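# Rotate the 96-well plate in nest N1 by 180 degrees

## Task

In plate nest N1, turn the 96-well plate through 180 degrees and put it back so it rests flat within the nest's locators, with well A1 (the plate's cut-off corner) at the nest corner labelled A1. It must stay that way without the robot supporting it. Finally release the plate and move the arm away.

## Robot and tools

Robot: a single six-joint arm (yam_st) with a parallel two-finger gripper. The fingers extend along +z of the pinch link and close along its y axis. The pinch point sits between the pads, roughly 1 cm behind the fingertips. A wrist camera and its mount hang off the gripper and can collide with things.

Scene frame: the origin is on the table surface directly beneath the arm base. +z is up, and +y lies to the left when facing along +x. The base itself might be slightly tilted relative to the table.

Tool execute_actions takes {"actions": [...]} holding at most one entry, plus an optional "pictures" boolean (images come back by default). There are three forms:
- Empty list: nothing is commanded and the current state is returned.
- Move: {"rows": [[...], ...], "steps": n}. rows has 1 to 15 rows and steps is 1 to 15, defaulting to 15. Each control step lasts 1/30 s and uses one row. If there are fewer rows than steps, the last row is repeated.
- Wait: {"steps": n} with no rows and n up to 300. It returns once n steps have elapsed since the previous result. Thinking time counts toward those steps.
A refused call sends nothing to the robot.

Each row holds exactly 7 numbers in this order: waist, shoulder, elbow, wrist pitch, wrist yaw, wrist roll, gripper opening. The first six are absolute joint target angles in radians, on the same scale as the Joint positions line. They are not offsets. Their stated ranges are:
- waist -2.618 to 3.054
- shoulder 0.000 to 3.142
- elbow 0.000 to 3.142
- wrist pitch -1.571 to 1.571
- wrist yaw -1.571 to 1.571
- wrist roll -2.094 to 2.094
A call is refused if a target is more than 0.036 rad beyond a range end and also farther out than that joint's last reported angle. The true ends can differ from the stated ones by up to 0.036 rad either way. Targets beyond a true end are clipped to it, and the result may then report "joint sent to its limit". That line can refer to an earlier action. If it does not appear, that does not prove there is more travel.

The seventh number is an absolute gripper opening from -1 (closed) to +1 (fully open, pad gap 0.094 m).

Motion limits: each step, the commanded target stays within a fixed lead of the measured angle. The leads are 0.202 rad for the waist, 0.258 for the shoulder, 0.238 for the elbow, 0.573 for wrist pitch, and 0.522 for wrist yaw and roll. If the targets would put the gripper more than 70 mm from where it currently is, all joints are scaled back. Large moves therefore take several calls. Friction may leave a joint up to about 0.031 rad short of its target, and a change smaller than that may not move it at all.

After your last row, the arm keeps heading to that target while you think or wait. It stops once it has nearly stopped moving or a step is HELD. Fingers that are still moving finish their motion.

Result lines:
- Joint positions and Joint velocities: the six joints in column order (rad, rad/s), then the pad gap (m, m/s).
- grip_measured: the measured opening on the same -1..1 scale you command. Readings can be off by about 1 mm of opening, with the same bias all scene. Away from the extremes, the fingers go to where grip_measured would equal your number. To hold a part, command an opening below grip_measured: about 0.03 below gives a firm grip, and smaller differences give a softer one. Pad force tops out near 50 to 62 N. Parts thinner than about 2 mm get less force, and first contact can spike.
- "joint command not followed": the clearance check altered or blocked targets. Mounting blocks and posts count as part of the arm.
- HELD: marks steps on which your row, wholly or partly, was not sent.
- Joint torques: total drive output per joint in column order, excluding the gripper. Each joint has a fixed offset and scale plus noise, so it is nonzero even in free air.
- MOTOR HOT: a motor has reached 75 °C or more. At 90 °C the arm halts for 10 s, and that threshold is then relaxed for 5 minutes. At 100 °C the motors and gripper go limp and the arm drops; OVER-TEMPERATURE FAULT lines report these stops. Avoid holding loads for long, including while thinking.

Tool zoom_image takes {"camera", "region"}. camera is cam_high (896x504), cam_low (896x504) or cam_wrist (616x616). region is [x0, y0, x1, y1] in that camera's pixel coordinates, with (0, 0) at the top-left, and at most 504 by 504. It returns an enlarged view of the latest image.

Tool read_manual takes optional {"section": "licences"} and returns licence text only. It does not move the robot.

Tool finished_scene takes {"scene": n} with the current scene's number. It ends the scene irreversibly and reports whether the goal was met. Replying without any tool call also ends things.

Typical order: look at the scene and zoom to find the plate, the nest N1, the A1 marking and the cut-off corner. Open the gripper and approach from above. Grip the plate's edges gently. Lift it just clear of the locators. Rotate it 180 degrees, mainly with the wrist roll. Lower it back into the nest and release. Check that it lies flat and correctly oriented, raise the arm clear, then call finished_scene.

Avoid: dropping the plate, knocking anything off the table (this ends the scene), slamming or pushing hard into the nest, and leaving the plate propped by the gripper. Brief external tugs on held parts or nudges to loose items may happen.

Each tool is called after ">>>" as a command line: name --argument value for each argument, lists and objects as JSON in quotes; but a table of rows of numbers goes row by row, as --pt "numbers of a row", without its own name.

## Session

>>> execute_actions --actions '[]'

Scene clock: 0.00 s of 8400.00 s.
grip_measured=+1.000
Joint positions: [ 1.022  1.665  0.582  0.459 -0.14   0.221  0.094]
Joint velocities: [ 0.002 -0.002 -0.002  0.051 -0.007  0.051  0.   ]
Joint torques (N m, as the arm reports them, + toward a larger angle): no reading
Motor temperatures (°C, as the motors report them): [22 22 21 21 24 20]

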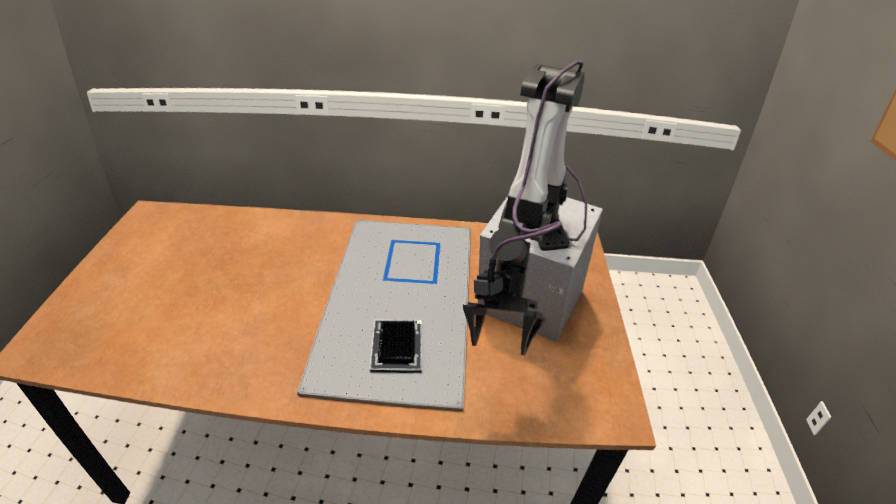

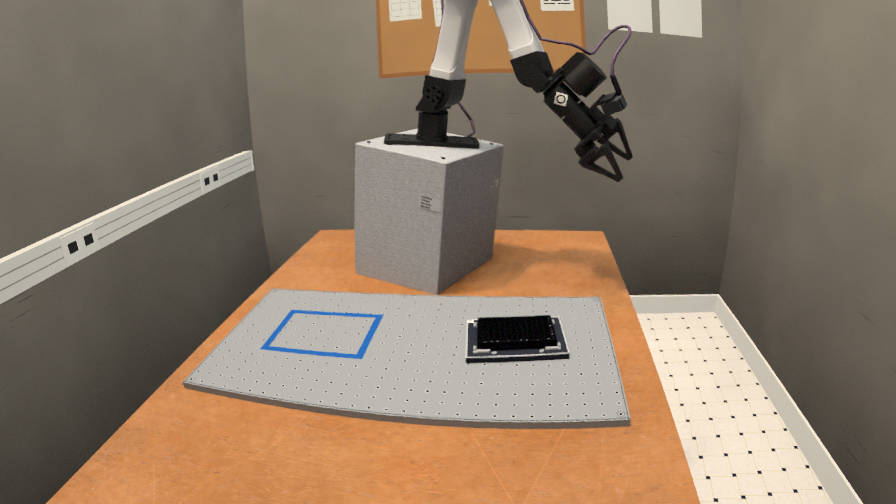

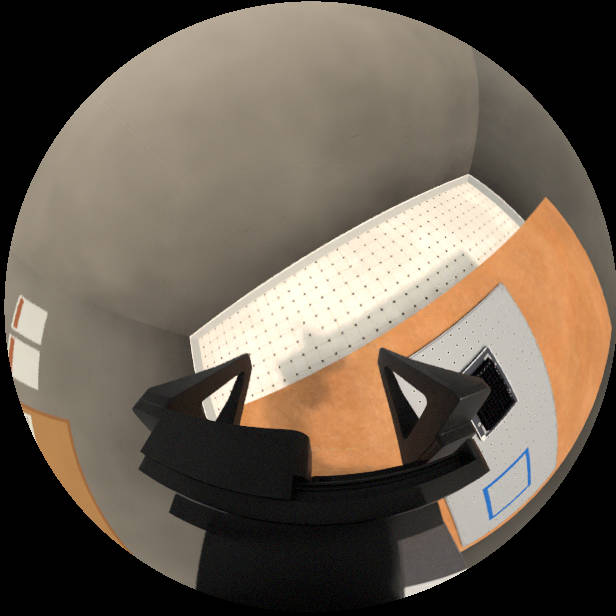

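>>> zoom_image --camera "cam_high" --region '[290, 200, 610, 420]'

>>> zoom_image --camera "cam_low" --region '[440, 290, 600, 380]'

>>> zoom_image --camera "cam_high" --region '[350, 305, 450, 385]'

Region (290, 200, 610, 420) of cam_high's 896x504 image, scaled by 1.575, with more detail than that image has; it fills the top 346 rows of this view, and the rest is white.

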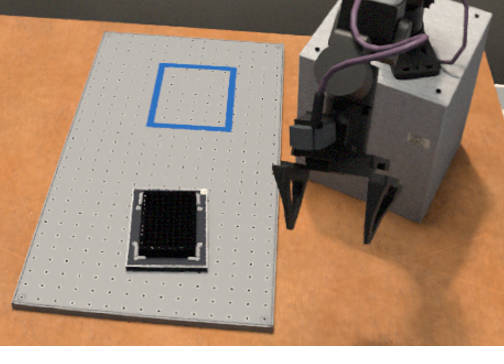

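Region (440, 290, 600, 380) of cam_low's 896x504 image, scaled by 3.150, with more detail than that image has; it fills the top 284 rows of this view, and the rest is white.

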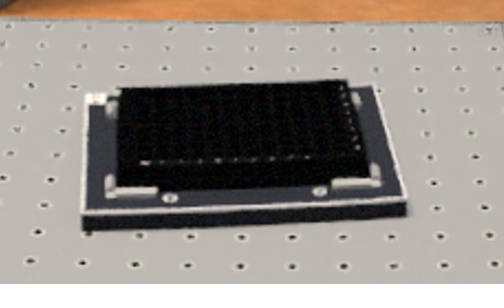

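Region (350, 305, 450, 385) of cam_high's 896x504 image, scaled by 5.040, with more detail than that image has; it fills the top 403 rows of this view, and the rest is white.

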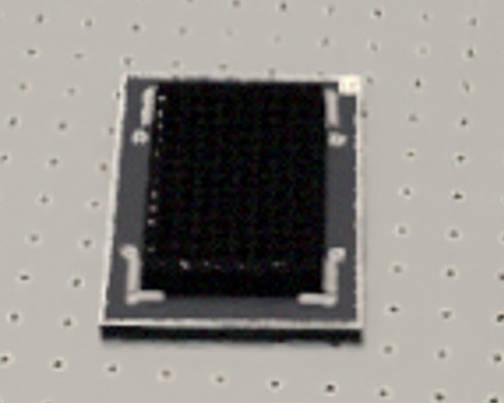

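>>> execute_actions --actions '[{"rows": [[0.46, 2.224, 1.205, -0.552, 0.0, 2.03, 1.0]], "steps": 15}]' --pictures false

Scene clock: 47.10 s of 8400.00 s.
grip_measured=+1.000
Joint positions: [ 0.45   2.212  1.186 -0.387 -0.013  1.281  0.094]
Joint velocities: [-0.603  0.042  0.032 -1.018  0.198  2.85   0.   ]
Joint torques (N m, as the arm reports them, + toward a larger angle): [ 3.84 -9.06  5.22  0.09  0.02 -0.04]
Motor temperatures (°C, as the motors report them): [22 27 24 25 24 20]
Steps of this call (steps 1 to 90: nothing new was sent; then 43.60 s passed at rest; steps 91 to 105: all 15 steps of this action). Readings (joint positions):
91: [1.011 1.678 0.603 0.415 -0.138 0.263]
92: [0.984 1.716 0.651 0.351 -0.128 0.323]
94: [0.907 1.813 0.757 0.230 -0.103 0.441]
98: [0.746 2.017 0.968 -0.020 -0.066 0.683]
105: the state above

>>> execute_actions --actions '[]'

Scene clock: 48.43 s of 8400.00 s.
grip_measured=+1.000
Joint positions: [ 0.451  2.212  1.186 -0.541 -0.002  2.022  0.094]
Joint velocities: [-0.002 -0.012 -0.022  0.022 -0.007 -0.022  0.   ]
Joint torques (N m, as the arm reports them, + toward a larger angle): [ 0.21 -8.82  5.05 -0.33  0.23  0.02]
Motor temperatures (°C, as the motors report them): [22 27 24 25 24 20]
Steps of this call (steps 1 to 40: the robot went on to your last target). Readings (joint positions):
1: [0.436 2.212 1.186 -0.419 -0.006 1.379]
2: [0.433 2.212 1.186 -0.446 -0.003 1.477]
4: [0.440 2.212 1.186 -0.484 -0.002 1.663]
8: [0.451 2.212 1.186 -0.520 -0.002 1.877]
40: the state above

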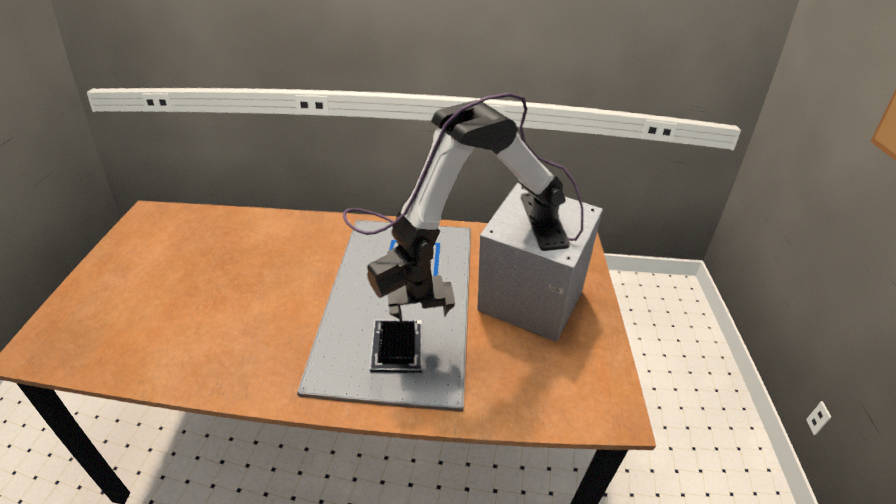

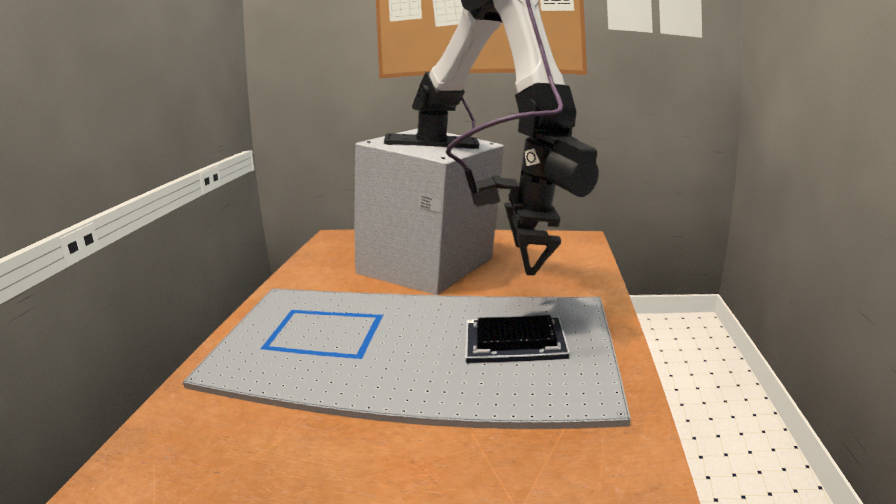

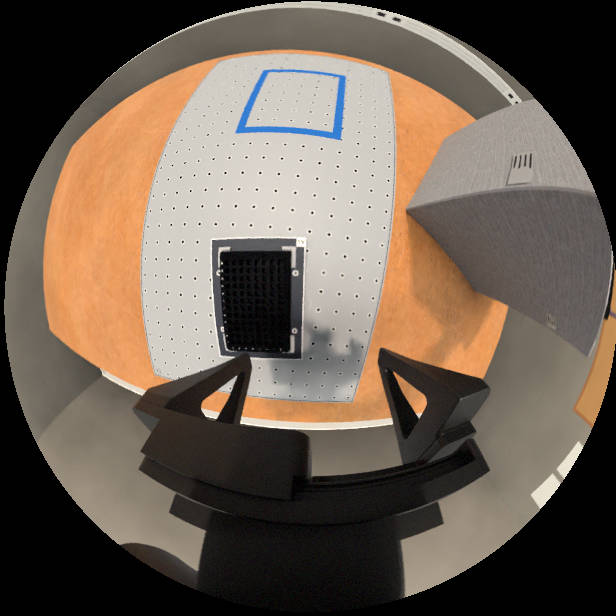

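>>> zoom_image --camera "cam_wrist" --region '[130, 150, 430, 450]'

>>> zoom_image --camera "cam_high" --region '[330, 170, 630, 400]'

>>> zoom_image --camera "cam_low" --region '[340, 70, 640, 380]'

Region (130, 150, 430, 450) of cam_wrist's 616x616 image, scaled by 1.680, with more detail than that image has.

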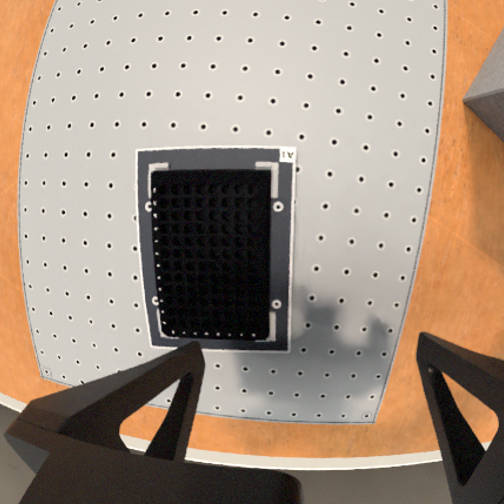

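Region (330, 170, 630, 400) of cam_high's 896x504 image, scaled by 1.680, with more detail than that image has; it fills the top 386 rows of this view, and the rest is white.

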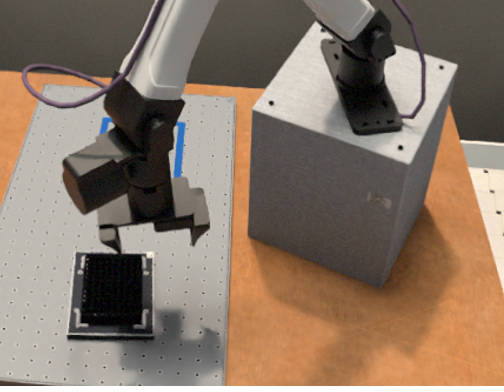

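Region (340, 70, 640, 380) of cam_low's 896x504 image, scaled by 1.626, with more detail than that image has; it fills the left 488 columns of this view, and the rest is white.

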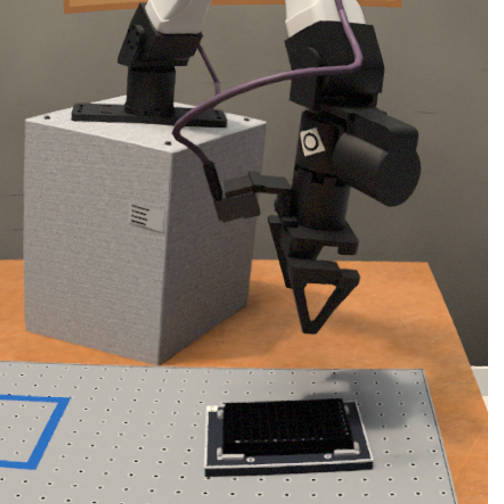

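>>> execute_actions --actions '[{"steps": 1}]' --pictures false

Scene clock: 80.23 s of 8400.00 s.
grip_measured=+1.000
Joint positions: [ 0.451  2.212  1.186 -0.541 -0.002  2.023  0.094]
Joint velocities: [-0.017 -0.002 -0.022 -0.022 -0.051 -0.007  0.   ]
Joint torques (N m, as the arm reports them, + toward a larger angle): [ 0.24 -8.77  5.07 -0.32  0.2   0.04]
Motor temperatures (°C, as the motors report them): [22 31 25 23 24 20]
Steps of this call (steps 1 to 15: the robot went on to your last target; steps 16 to 90: nothing new was sent; then 28.80 s passed at rest). Readings (joint positions):
1: [0.451 2.212 1.186 -0.541 -0.002 2.022]
2: [0.451 2.212 1.186 -0.541 -0.002 2.022]
4: [0.451 2.212 1.186 -0.541 -0.002 2.022]
8: [0.451 2.212 1.186 -0.541 -0.002 2.023]
90: the state above
The arm was judged still, so your last target was given up. Only a new action makes it travel on or press farther. Fingers that are still opening or closing keep moving.

>>> execute_actions --actions '[{"rows": [[0.44, 2.25, 1.235, -0.56, 0.0, 1.6, 1.0],[0.43, 2.28, 1.28, -0.575, 0.0, 1.3, 1.0],[0.42, 2.31, 1.325, -0.59, 0.0, 1.0, 1.0],[0.41, 2.34, 1.37, -0.605, 0.0, 0.7, 1.0],[0.40, 2.37, 1.415, -0.62, 0.0, 0.4, 1.0],[0.39, 2.40, 1.46, -0.635, 0.0, 0.1, 1.0],[0.38, 2.43, 1.505, -0.65, 0.0, -0.2, 1.0],[0.375, 2.45, 1.54, -0.663, 0.0, -1.147, 1.0]], "steps": 15}]' --pictures false

>>> execute_actions --actions '[{"steps": 40}]'

Scene clock: 125.57 s of 8400.00 s.
grip_measured=+1.000
Joint positions: [ 0.377  2.432  1.523 -0.633 -0.001  0.601  0.094]
Joint velocities: [-0.002  0.002  0.017 -0.095 -0.007 -2.791  0.   ]
Joint torques (N m, as the arm reports them, + toward a larger angle): [ -0.77 -10.21   5.5   -0.13   0.22  -0.06]
Motor temperatures (°C, as the motors report them): [22 33 26 22 24 20]
Steps of this call (steps 1 to 90: nothing new was sent; then 41.83 s passed at rest; steps 91 to 105: all 15 steps of this action). Readings (joint positions):
91: [0.451 2.214 1.190 -0.546 -0.002 1.965]
92: [0.451 2.224 1.205 -0.557 -0.002 1.871]
94: [0.443 2.267 1.273 -0.579 -0.002 1.676]
98: [0.406 2.387 1.456 -0.607 -0.002 1.285]
105: the state above

Scene clock: 126.90 s of 8400.00 s.
grip_measured=+1.000
Joint positions: [ 0.377  2.432  1.523 -0.651 -0.001 -1.139  0.094]
Joint velocities: [ 0.002 -0.007 -0.002  0.051 -0.037  0.007  0.   ]
Joint torques (N m, as the arm reports them, + toward a larger angle): [ -0.9  -10.15   5.46  -0.23   0.11  -0.18]
Motor temperatures (°C, as the motors report them): [22 33 26 22 24 20]
Steps of this call (steps 1 to 40: the robot went on to your last target). Readings (joint positions):
1: [0.377 2.432 1.523 -0.637 -0.001 0.503]
2: [0.377 2.432 1.523 -0.640 -0.001 0.405]
4: [0.377 2.432 1.523 -0.643 -0.001 0.210]
8: [0.377 2.432 1.523 -0.647 -0.001 -0.181]
40: the state above

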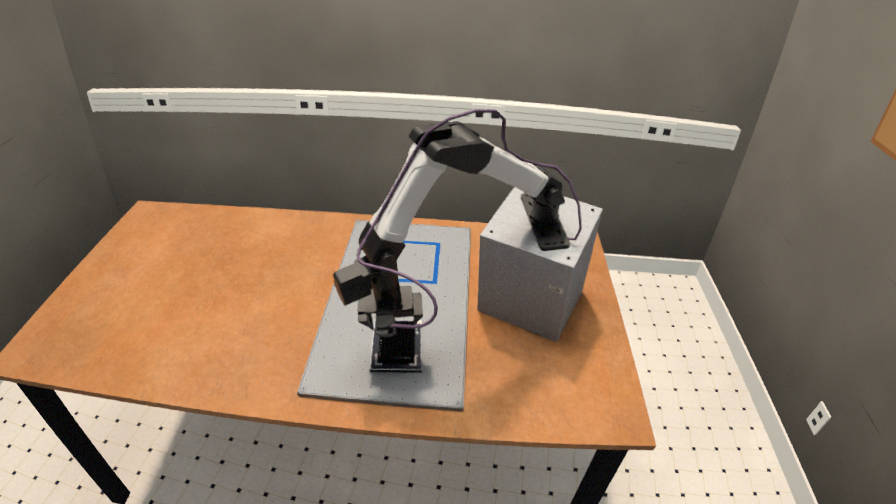

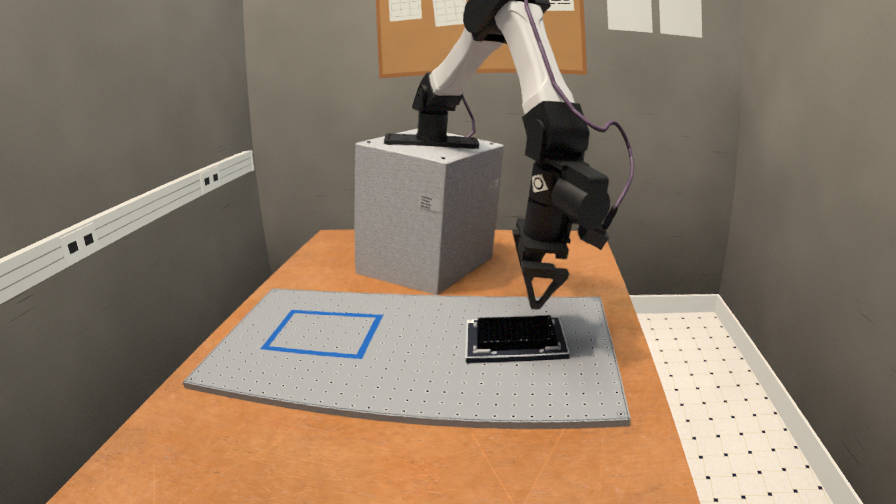

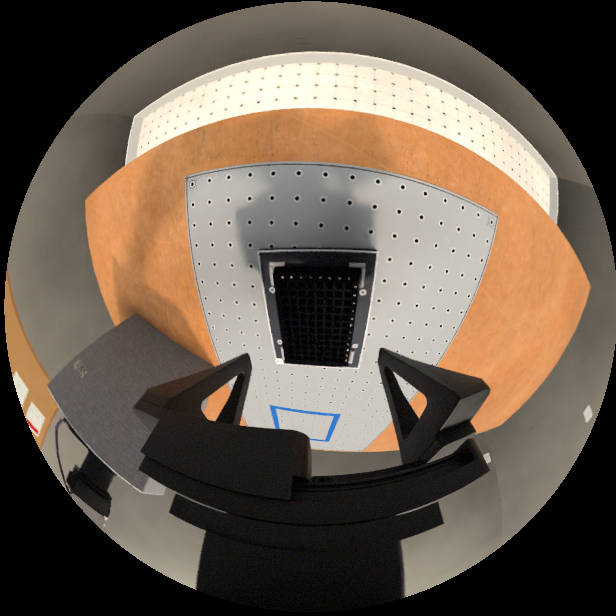

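>>> zoom_image --camera "cam_wrist" --region '[170, 140, 510, 400]'

Region (170, 140, 510, 400) of cam_wrist's 616x616 image, scaled by 1.482, with more detail than that image has; it fills the top 385 rows of this view, and the rest is white.

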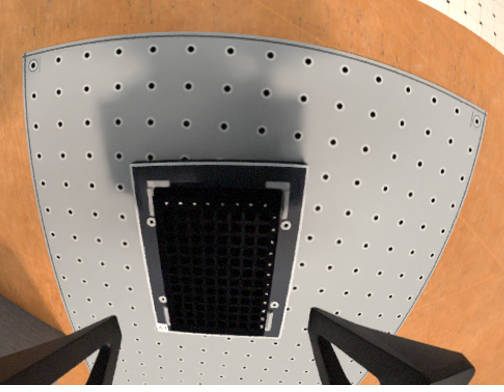

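>>> zoom_image --camera "cam_wrist" --region '[210, 320, 420, 460]'

Region (210, 320, 420, 460) of cam_wrist's 616x616 image, scaled by 2.400, with more detail than that image has.

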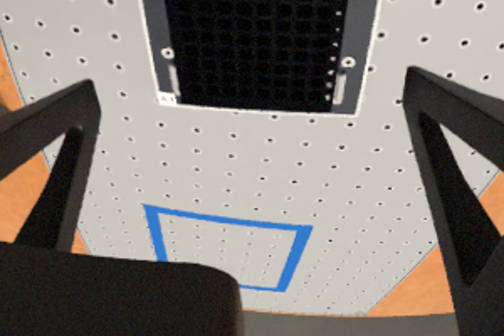

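>>> execute_actions --actions '[{"rows": [[0.368, 2.448, 1.50, -0.60, -0.01, -1.15, 1.0],[0.36, 2.448, 1.48, -0.56, -0.02, -1.155, 1.0],[0.352, 2.448, 1.46, -0.52, -0.03, -1.16, 1.0],[0.344, 2.448, 1.44, -0.48, -0.04, -1.165, 1.0],[0.336, 2.448, 1.42, -0.44, -0.05, -1.17, 1.0],[0.328, 2.448, 1.40, -0.40, -0.06, -1.175, 1.0],[0.32, 2.448, 1.38, -0.36, -0.07, -1.18, 1.0],[0.312, 2.448, 1.36, -0.33, -0.08, -1.185, 1.0],[0.305, 2.448, 1.34, -0.30, -0.088, -1.19, 1.0],[0.298, 2.448, 1.32, -0.28, -0.088, -1.19, 1.0],[0.292, 2.448, 1.30, -0.267, -0.088, -1.19, 1.0],[0.292, 2.448, 1.285, -0.267, -0.088, -1.19, 1.0],[0.292, 2.448, 1.272, -0.267, -0.088, -1.19, 1.0],[0.292, 2.448, 1.266, -0.267, -0.088, -1.19, 1.0]], "steps": 15}]' --pictures false

>>> execute_actions --actions '[{"steps": 20}]'

Scene clock: 247.40 s of 8400.00 s.
grip_measured=+1.000
Joint positions: [ 0.296  2.432  1.29  -0.325 -0.072 -1.177  0.094]
Joint velocities: [-0.002 -0.007 -0.266  0.11  -0.066 -0.037  0.   ]
Joint torques (N m, as the arm reports them, + toward a larger angle): [-1.02 -9.56  2.95  0.54 -0.05 -0.13]
Motor temperatures (°C, as the motors report them): [22 39 28 22 24 20]
Steps of this call (steps 1 to 30: the robot went on to your last target; steps 31 to 90: nothing new was sent; then 117.00 s passed at rest; steps 91 to 105: all 15 steps of this action). Readings (joint positions):
91: [0.377 2.432 1.522 -0.646 -0.001 -1.140]
92: [0.376 2.432 1.517 -0.633 -0.003 -1.141]
94: [0.372 2.432 1.495 -0.587 -0.013 -1.145]
98: [0.343 2.432 1.413 -0.470 -0.043 -1.160]
105: the state above

Scene clock: 248.07 s of 8400.00 s.
grip_measured=+1.000
Joint positions: [ 0.296  2.432  1.278 -0.28  -0.083 -1.182  0.094]
Joint velocities: [ 0.002  0.017 -0.032 -0.037 -0.022 -0.007  0.   ]
Joint torques (N m, as the arm reports them, + toward a larger angle): [-1.04 -9.48  2.76  0.44  0.03 -0.14]
Motor temperatures (°C, as the motors report them): [22 39 28 22 24 20]
Steps of this call (steps 1 to 20: the robot went on to your last target). Readings (joint positions):
1: [0.296 2.432 1.282 -0.320 -0.074 -1.178]
2: [0.296 2.432 1.279 -0.315 -0.076 -1.179]
4: [0.296 2.432 1.278 -0.305 -0.078 -1.180]
8: [0.296 2.432 1.278 -0.288 -0.081 -1.181]
20: the state above

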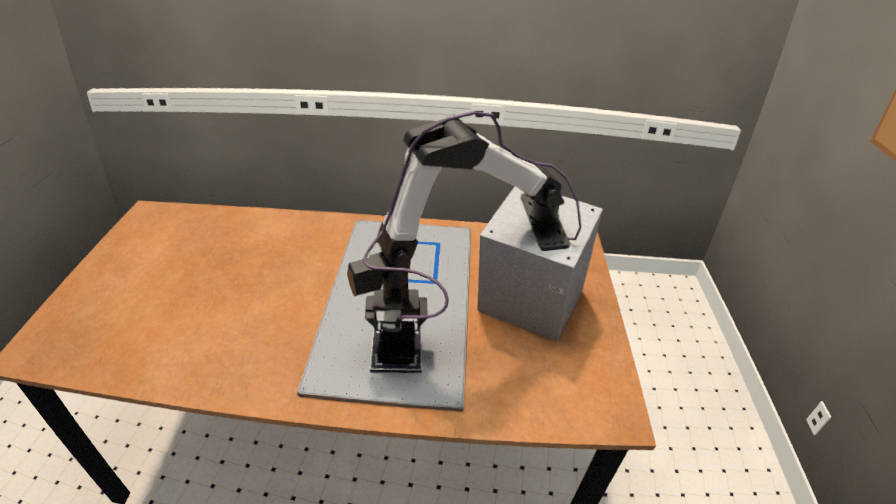

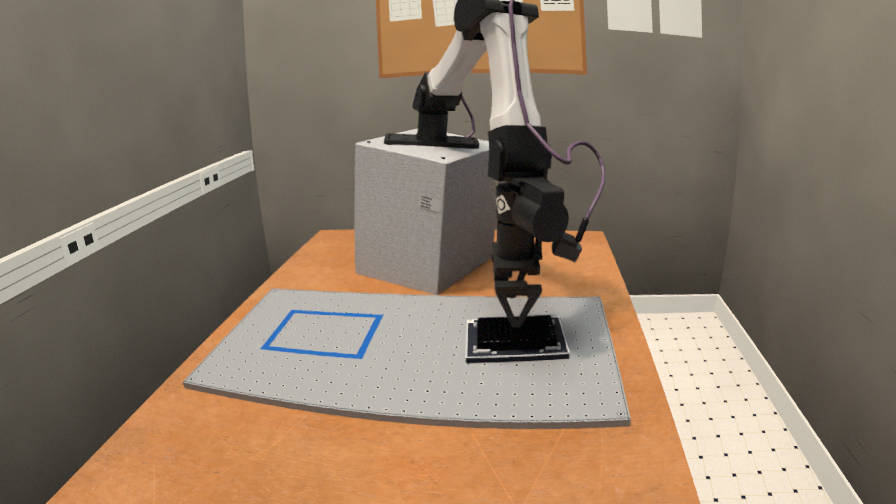

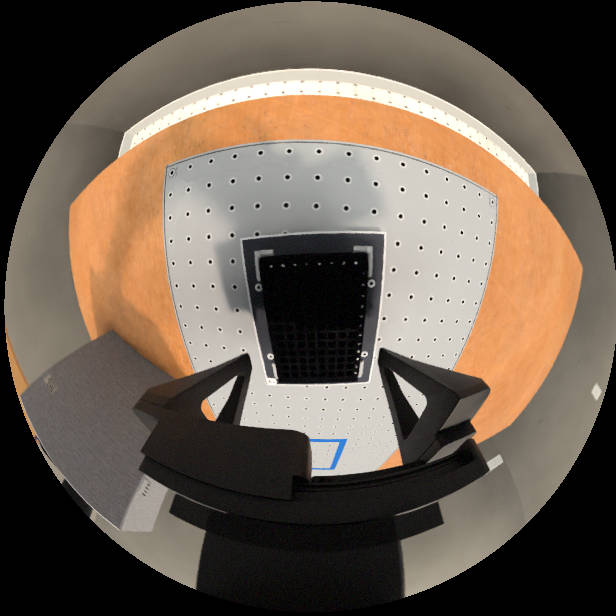

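>>> zoom_image --camera "cam_wrist" --region '[150, 130, 510, 400]'

>>> zoom_image --camera "cam_low" --region '[430, 120, 640, 380]'

>>> zoom_image --camera "cam_high" --region '[320, 220, 500, 400]'

Region (150, 130, 510, 400) of cam_wrist's 616x616 image, scaled by 1.400, with more detail than that image has; it fills the top 378 rows of this view, and the rest is white.

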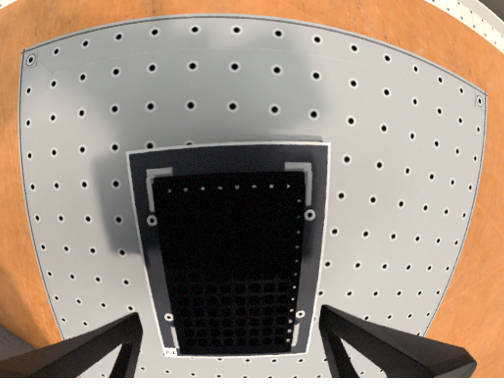

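Region (430, 120, 640, 380) of cam_low's 896x504 image, scaled by 1.938, with more detail than that image has; it fills the left 407 columns of this view, and the rest is white.

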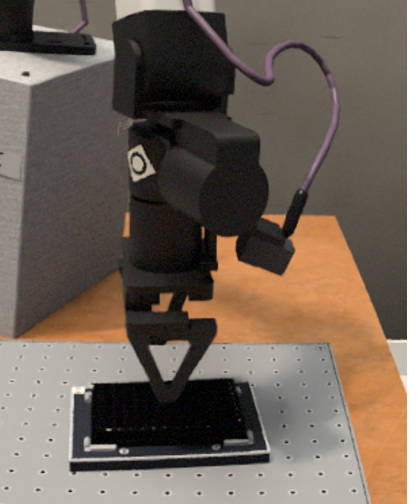

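Region (320, 220, 500, 400) of cam_high's 896x504 image, scaled by 2.800, with more detail than that image has.

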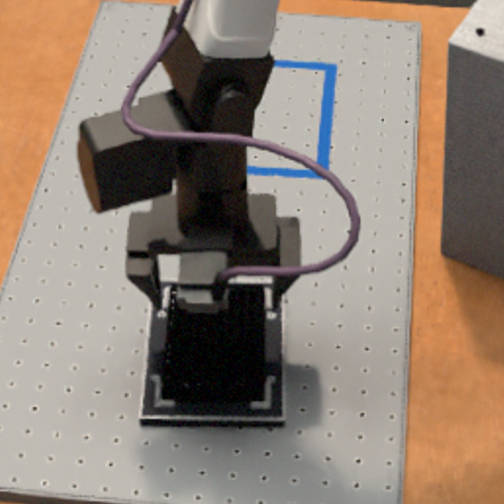

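>>> zoom_image --camera "cam_wrist" --region '[225, 220, 405, 400]'

Region (225, 220, 405, 400) of cam_wrist's 616x616 image, scaled by 2.800, with more detail than that image has.

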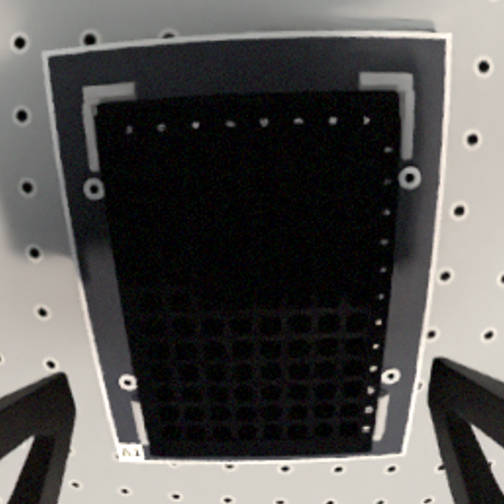

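>>> zoom_image --camera "cam_wrist" --region '[120, 330, 500, 540]'

Region (120, 330, 500, 540) of cam_wrist's 616x616 image, scaled by 1.326, with more detail than that image has; it fills the top 279 rows of this view, and the rest is white.

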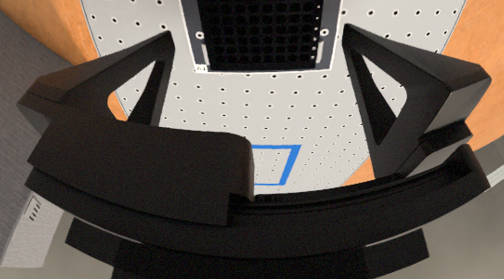

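>>> execute_actions --actions '[{"rows": [[0.30, 2.456, 1.299, -0.262, -0.088, -1.172, 1.0],[0.302, 2.465, 1.303, -0.255, -0.088, -1.168, 1.0],[0.304, 2.474, 1.307, -0.248, -0.088, -1.164, 1.0],[0.306, 2.483, 1.311, -0.241, -0.088, -1.16, 1.0],[0.308, 2.492, 1.314, -0.234, -0.088, -1.156, 1.0],[0.31, 2.501, 1.318, -0.228, -0.088, -1.152, 1.0],[0.31, 2.51, 1.321, -0.222, -0.088, -1.148, 1.0],[0.31, 2.519, 1.325, -0.217, -0.088, -1.146, 1.0],[0.31, 2.528, 1.328, -0.212, -0.088, -1.146, 1.0],[0.31, 2.536, 1.332, -0.208, -0.088, -1.146, 1.0],[0.31, 2.543, 1.335, -0.207, -0.088, -1.146, 1.0],[0.31, 2.548, 1.337, -0.207, -0.088, -1.146, 1.0]], "steps": 15}]' --pictures false

>>> execute_actions --actions '[{"steps": 15}]'

Scene clock: 345.77 s of 8400.00 s.
grip_measured=+1.000
Joint positions: [ 0.296  2.532  1.315 -0.227 -0.084 -1.156  0.094]
Joint velocities: [-0.007  0.061  0.007 -0.066  0.051  0.022  0.   ]
Joint torques (N m, as the arm reports them, + toward a larger angle): [ 0.41 -9.79  4.65  0.49  0.01  0.04]
Motor temperatures (°C, as the motors report them): [22 40 25 22 24 20]
Steps of this call (steps 1 to 15: the robot went on to your last target; steps 16 to 90: nothing new was sent; then 94.20 s passed at rest; steps 91 to 105: all 15 steps of this action). Readings (joint positions):
91: [0.296 2.432 1.278 -0.279 -0.083 -1.182]
92: [0.296 2.433 1.278 -0.277 -0.083 -1.181]
94: [0.296 2.442 1.285 -0.271 -0.084 -1.177]
98: [0.296 2.478 1.303 -0.248 -0.084 -1.166]
105: the state above

Scene clock: 346.27 s of 8400.00 s.
grip_measured=+1.000
Joint positions: [ 0.296  2.534  1.315 -0.219 -0.084 -1.154  0.094]
Joint velocities: [-0.002 -0.002 -0.017 -0.081 -0.051  0.037  0.   ]
Joint torques (N m, as the arm reports them, + toward a larger angle): [ 0.44 -9.71  4.66  0.4   0.01  0.03]
Motor temperatures (°C, as the motors report them): [22 40 25 22 24 20]
Steps of this call (steps 1 to 15: the robot went on to your last target). Readings (joint positions):
1: [0.296 2.533 1.315 -0.227 -0.084 -1.156]
2: [0.296 2.534 1.315 -0.226 -0.084 -1.155]
4: [0.296 2.534 1.315 -0.223 -0.084 -1.155]
8: [0.296 2.534 1.315 -0.221 -0.084 -1.154]
15: the state above
The arm was judged still, so your last target was given up. Only a new action makes it travel on or press farther. Fingers that are still opening or closing keep moving.

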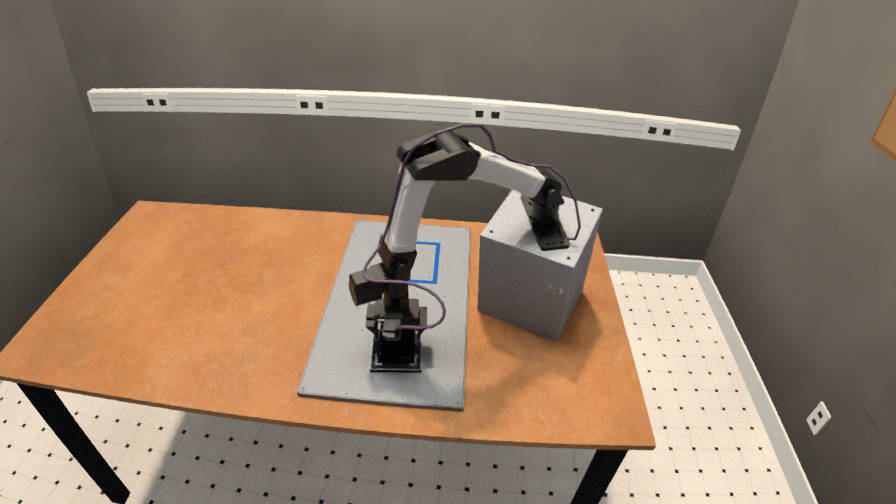

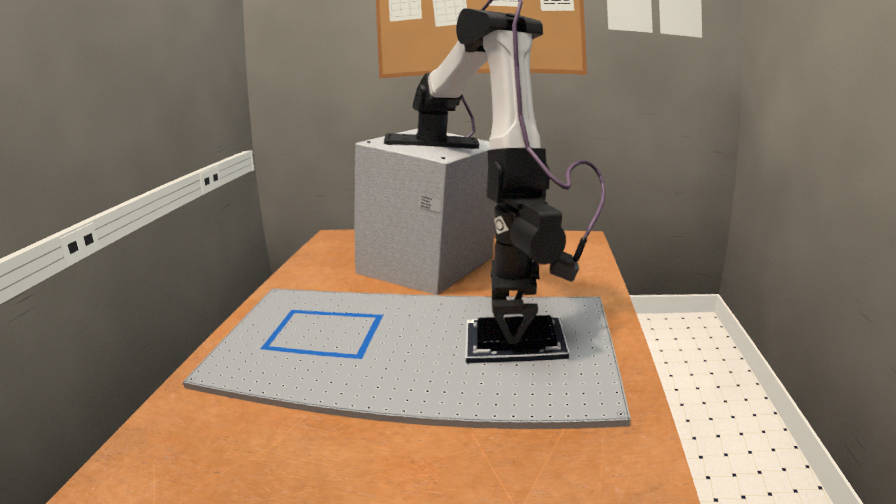

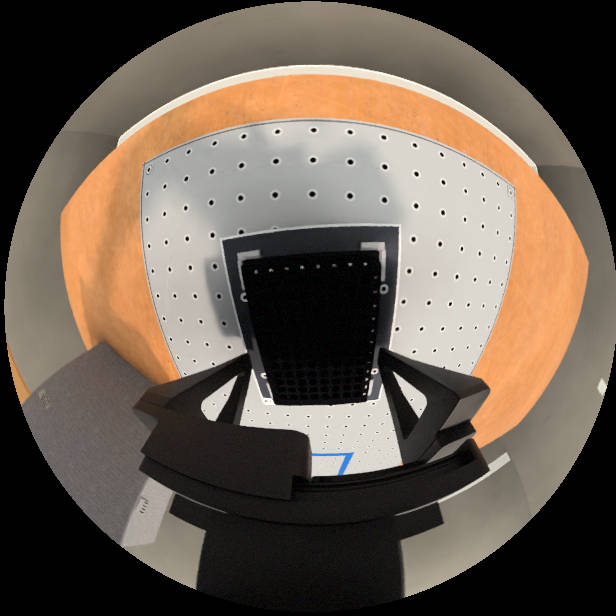

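>>> zoom_image --camera "cam_wrist" --region '[210, 215, 420, 425]'

>>> zoom_image --camera "cam_low" --region '[450, 270, 590, 375]'

>>> zoom_image --camera "cam_high" --region '[345, 285, 455, 385]'

Region (210, 215, 420, 425) of cam_wrist's 616x616 image, scaled by 2.400, with more detail than that image has.

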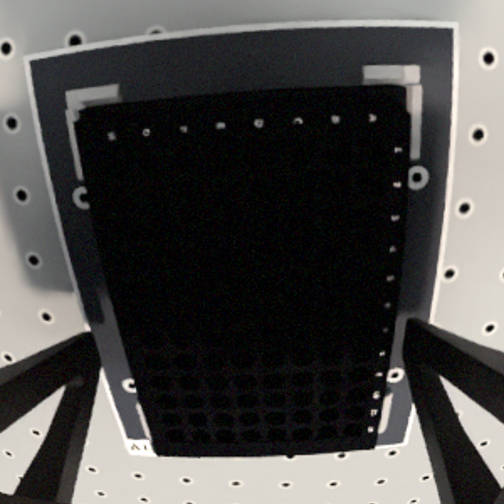

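Region (450, 270, 590, 375) of cam_low's 896x504 image, scaled by 3.600, with more detail than that image has; it fills the top 378 rows of this view, and the rest is white.

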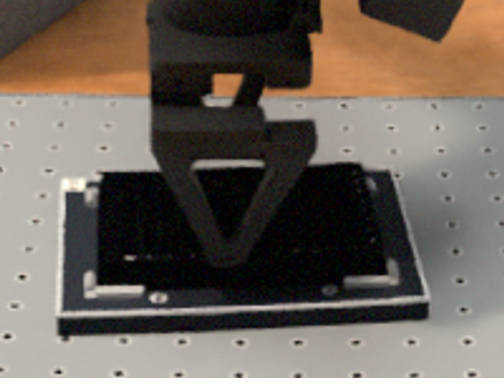

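Region (345, 285, 455, 385) of cam_high's 896x504 image, scaled by 4.582, with more detail than that image has; it fills the top 458 rows of this view, and the rest is white.

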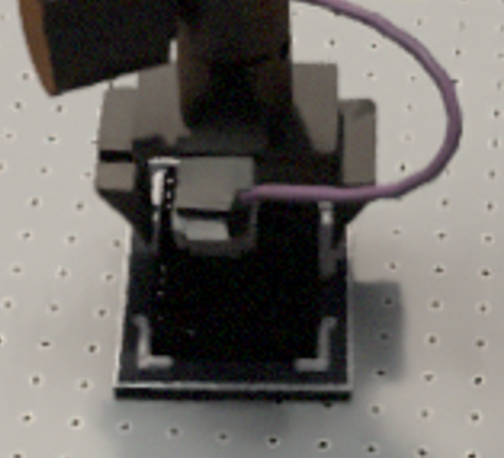

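>>> execute_actions --actions '[{"rows": [[0.316, 2.548, 1.341, -0.204, -0.086, -1.142, 1.0],[0.3215, 2.548, 1.344, -0.201, -0.086, -1.138, 1.0],[0.3215, 2.548, 1.346, -0.198, -0.086, -1.138, 1.0],[0.3215, 2.551, 1.348, -0.195, -0.086, -1.138, 1.0],[0.3215, 2.555, 1.35, -0.192, -0.086, -1.138, 1.0],[0.3215, 2.559, 1.352, -0.19, -0.086, -1.138, 1.0],[0.3215, 2.563, 1.354, -0.188, -0.086, -1.138, 1.0],[0.3215, 2.567, 1.356, -0.186, -0.086, -1.138, 1.0],[0.3215, 2.571, 1.358, -0.184, -0.086, -1.138, 1.0],[0.3215, 2.575, 1.36, -0.182, -0.086, -1.138, 1.0],[0.3215, 2.579, 1.361, -0.181, -0.086, -1.138, 1.0],[0.3215, 2.583, 1.361, -0.181, -0.086, -1.138, 1.0],[0.3215, 2.586, 1.361, -0.181, -0.086, -1.138, 1.0]], "steps": 15}]' --pictures false

>>> execute_actions --actions '[{"steps": 15}]'

Scene clock: 412.10 s of 8400.00 s.
grip_measured=+1.000
Joint positions: [ 0.313  2.54   1.343 -0.204 -0.084 -1.147  0.094]
Joint velocities: [-0.002 -0.002 -0.012 -0.007 -0.095  0.007  0.   ]
Joint torques (N m, as the arm reports them, + toward a larger angle): [-0.06 -7.64  4.51  0.65  0.02  0.05]
Motor temperatures (°C, as the motors report them): [22 42 26 22 24 20]
Steps of this call (steps 1 to 90: nothing new was sent; then 62.33 s passed at rest; steps 91 to 105: all 15 steps of this action). Readings (joint positions):
91: [0.296 2.534 1.315 -0.219 -0.084 -1.153]
92: [0.298 2.534 1.315 -0.218 -0.084 -1.152]
94: [0.304 2.534 1.319 -0.217 -0.084 -1.150]
98: [0.313 2.534 1.333 -0.208 -0.084 -1.147]
105: the state above

Scene clock: 412.60 s of 8400.00 s.
grip_measured=+1.000
Joint positions: [ 0.313  2.54   1.343 -0.204 -0.084 -1.147  0.094]
Joint velocities: [ 0.007 -0.017  0.007  0.007 -0.066  0.007  0.   ]
Joint torques (N m, as the arm reports them, + toward a larger angle): [-0.09 -7.73  4.54  0.62  0.04  0.05]
Motor temperatures (°C, as the motors report them): [22 42 26 22 24 20]
Steps of this call (steps 1 to 15: the robot went on to your last target). Readings (joint positions):
1: [0.313 2.540 1.343 -0.204 -0.084 -1.147]
2: [0.313 2.540 1.343 -0.204 -0.084 -1.147]
4: [0.313 2.540 1.343 -0.204 -0.084 -1.147]
8: [0.313 2.540 1.343 -0.204 -0.084 -1.147]
15: the state above
The arm was judged still, so your last target was given up. Only a new action makes it travel on or press farther. Fingers that are still opening or closing keep moving.

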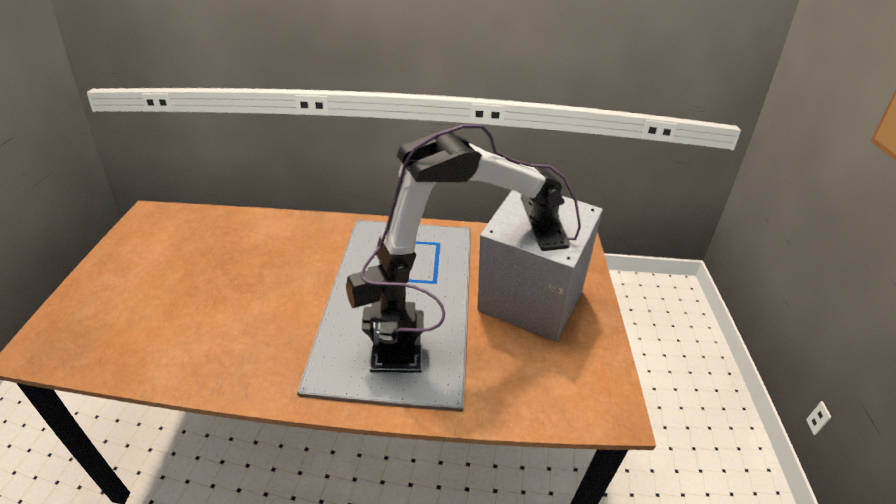

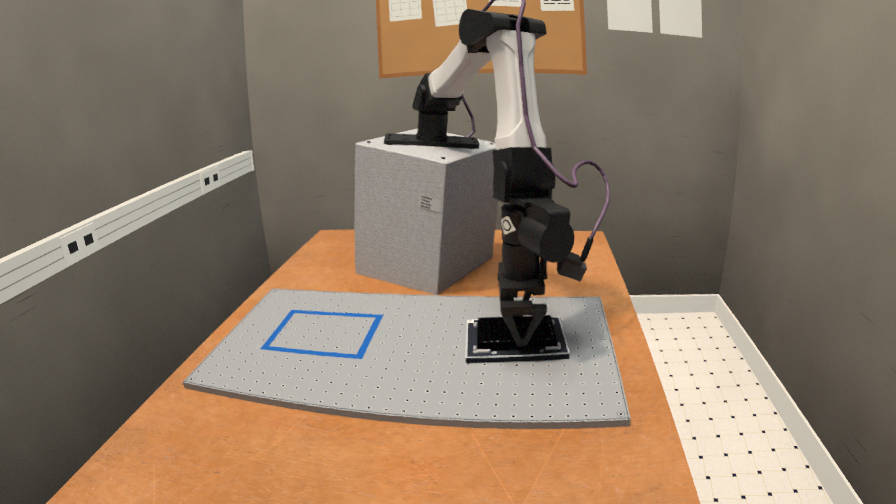

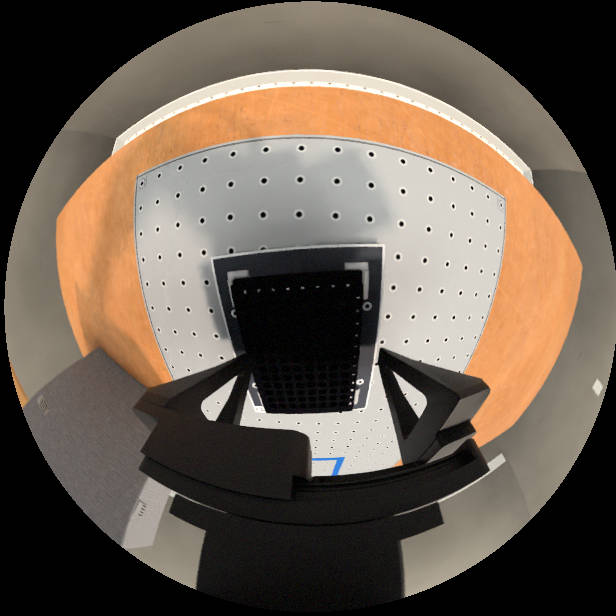

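>>> execute_actions --actions '[{"rows": [[0.3215, 2.54, 1.361, -0.204, -0.086, -1.138, 1.0],[0.3215, 2.525, 1.361, -0.204, -0.086, -1.138, 1.0],[0.3215, 2.515, 1.361, -0.21, -0.086, -1.138, 1.0],[0.3215, 2.515, 1.361, -0.216, -0.086, -1.138, 1.0],[0.3215, 2.515, 1.361, -0.224, -0.086, -1.138, 1.0],[0.3215, 2.515, 1.361, -0.232, -0.086, -1.138, 1.0],[0.3215, 2.515, 1.361, -0.24, -0.086, -1.138, 1.0],[0.3215, 2.515, 1.361, -0.248, -0.086, -1.138, 1.0],[0.3215, 2.515, 1.361, -0.256, -0.086, -1.138, 1.0],[0.3215, 2.515, 1.361, -0.264, -0.086, -1.138, 1.0]], "steps": 15}]' --pictures false

>>> execute_actions --actions '[{"steps": 15}]'

Scene clock: 435.03 s of 8400.00 s.
grip_measured=+1.000
Joint positions: [ 0.313  2.538  1.343 -0.244 -0.084 -1.146  0.094]
Joint velocities: [ 0.017  0.007  0.017 -0.037 -0.007 -0.007  0.   ]
Joint torques (N m, as the arm reports them, + toward a larger angle): [ -0.14 -12.32   4.52   0.09   0.03   0.03]
Motor temperatures (°C, as the motors report them): [22 40 27 22 24 20]
Steps of this call (steps 1 to 90: nothing new was sent; then 18.93 s passed at rest; steps 91 to 105: all 15 steps of this action). Readings (joint positions):
91: [0.313 2.540 1.343 -0.205 -0.084 -1.147]
92: [0.313 2.540 1.343 -0.205 -0.084 -1.147]
94: [0.313 2.538 1.343 -0.205 -0.084 -1.147]
98: [0.313 2.538 1.343 -0.215 -0.084 -1.146]
105: the state above

Scene clock: 435.53 s of 8400.00 s.
grip_measured=+1.000
Joint positions: [ 0.313  2.538  1.343 -0.251 -0.084 -1.146  0.094]
Joint velocities: [-0.002 -0.002 -0.007  0.007 -0.007  0.007  0.   ]
Joint torques (N m, as the arm reports them, + toward a larger angle): [ -0.03 -12.39   4.5    0.06   0.03   0.03]
Motor temperatures (°C, as the motors report them): [22 40 27 22 24 20]
Steps of this call (steps 1 to 15: the robot went on to your last target). Readings (joint positions):
1: [0.313 2.538 1.343 -0.246 -0.084 -1.146]
2: [0.313 2.538 1.343 -0.247 -0.084 -1.146]
4: [0.313 2.538 1.343 -0.249 -0.084 -1.146]
8: [0.313 2.538 1.343 -0.251 -0.084 -1.146]
15: the state above
The arm was judged still, so your last target was given up. Only a new action makes it travel on or press farther. Fingers that are still opening or closing keep moving.

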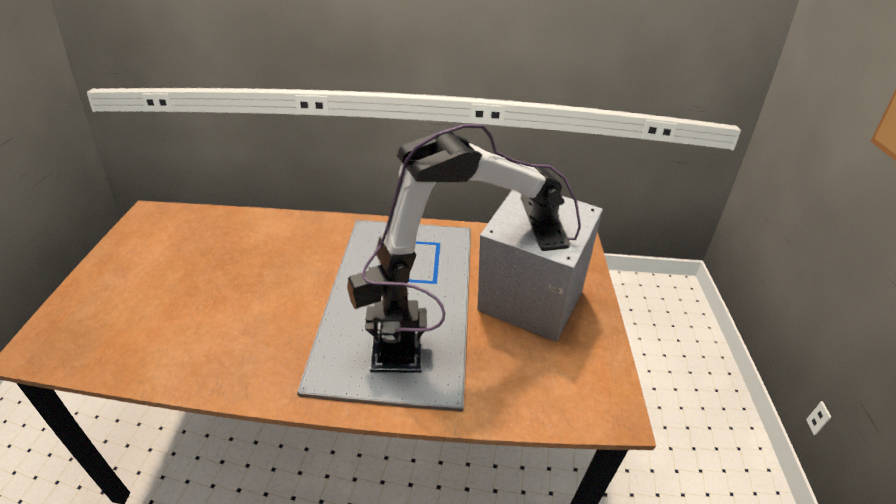

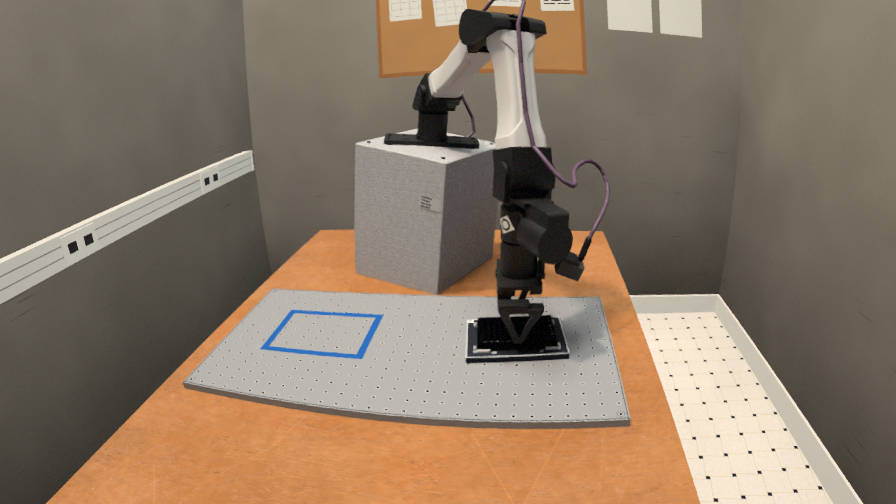

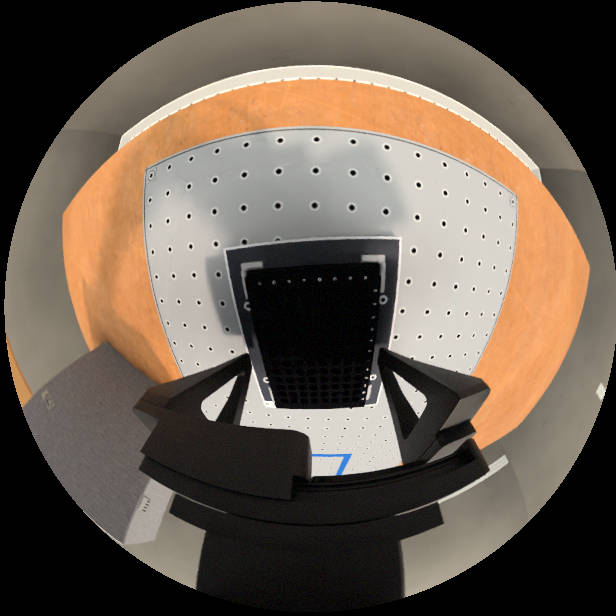

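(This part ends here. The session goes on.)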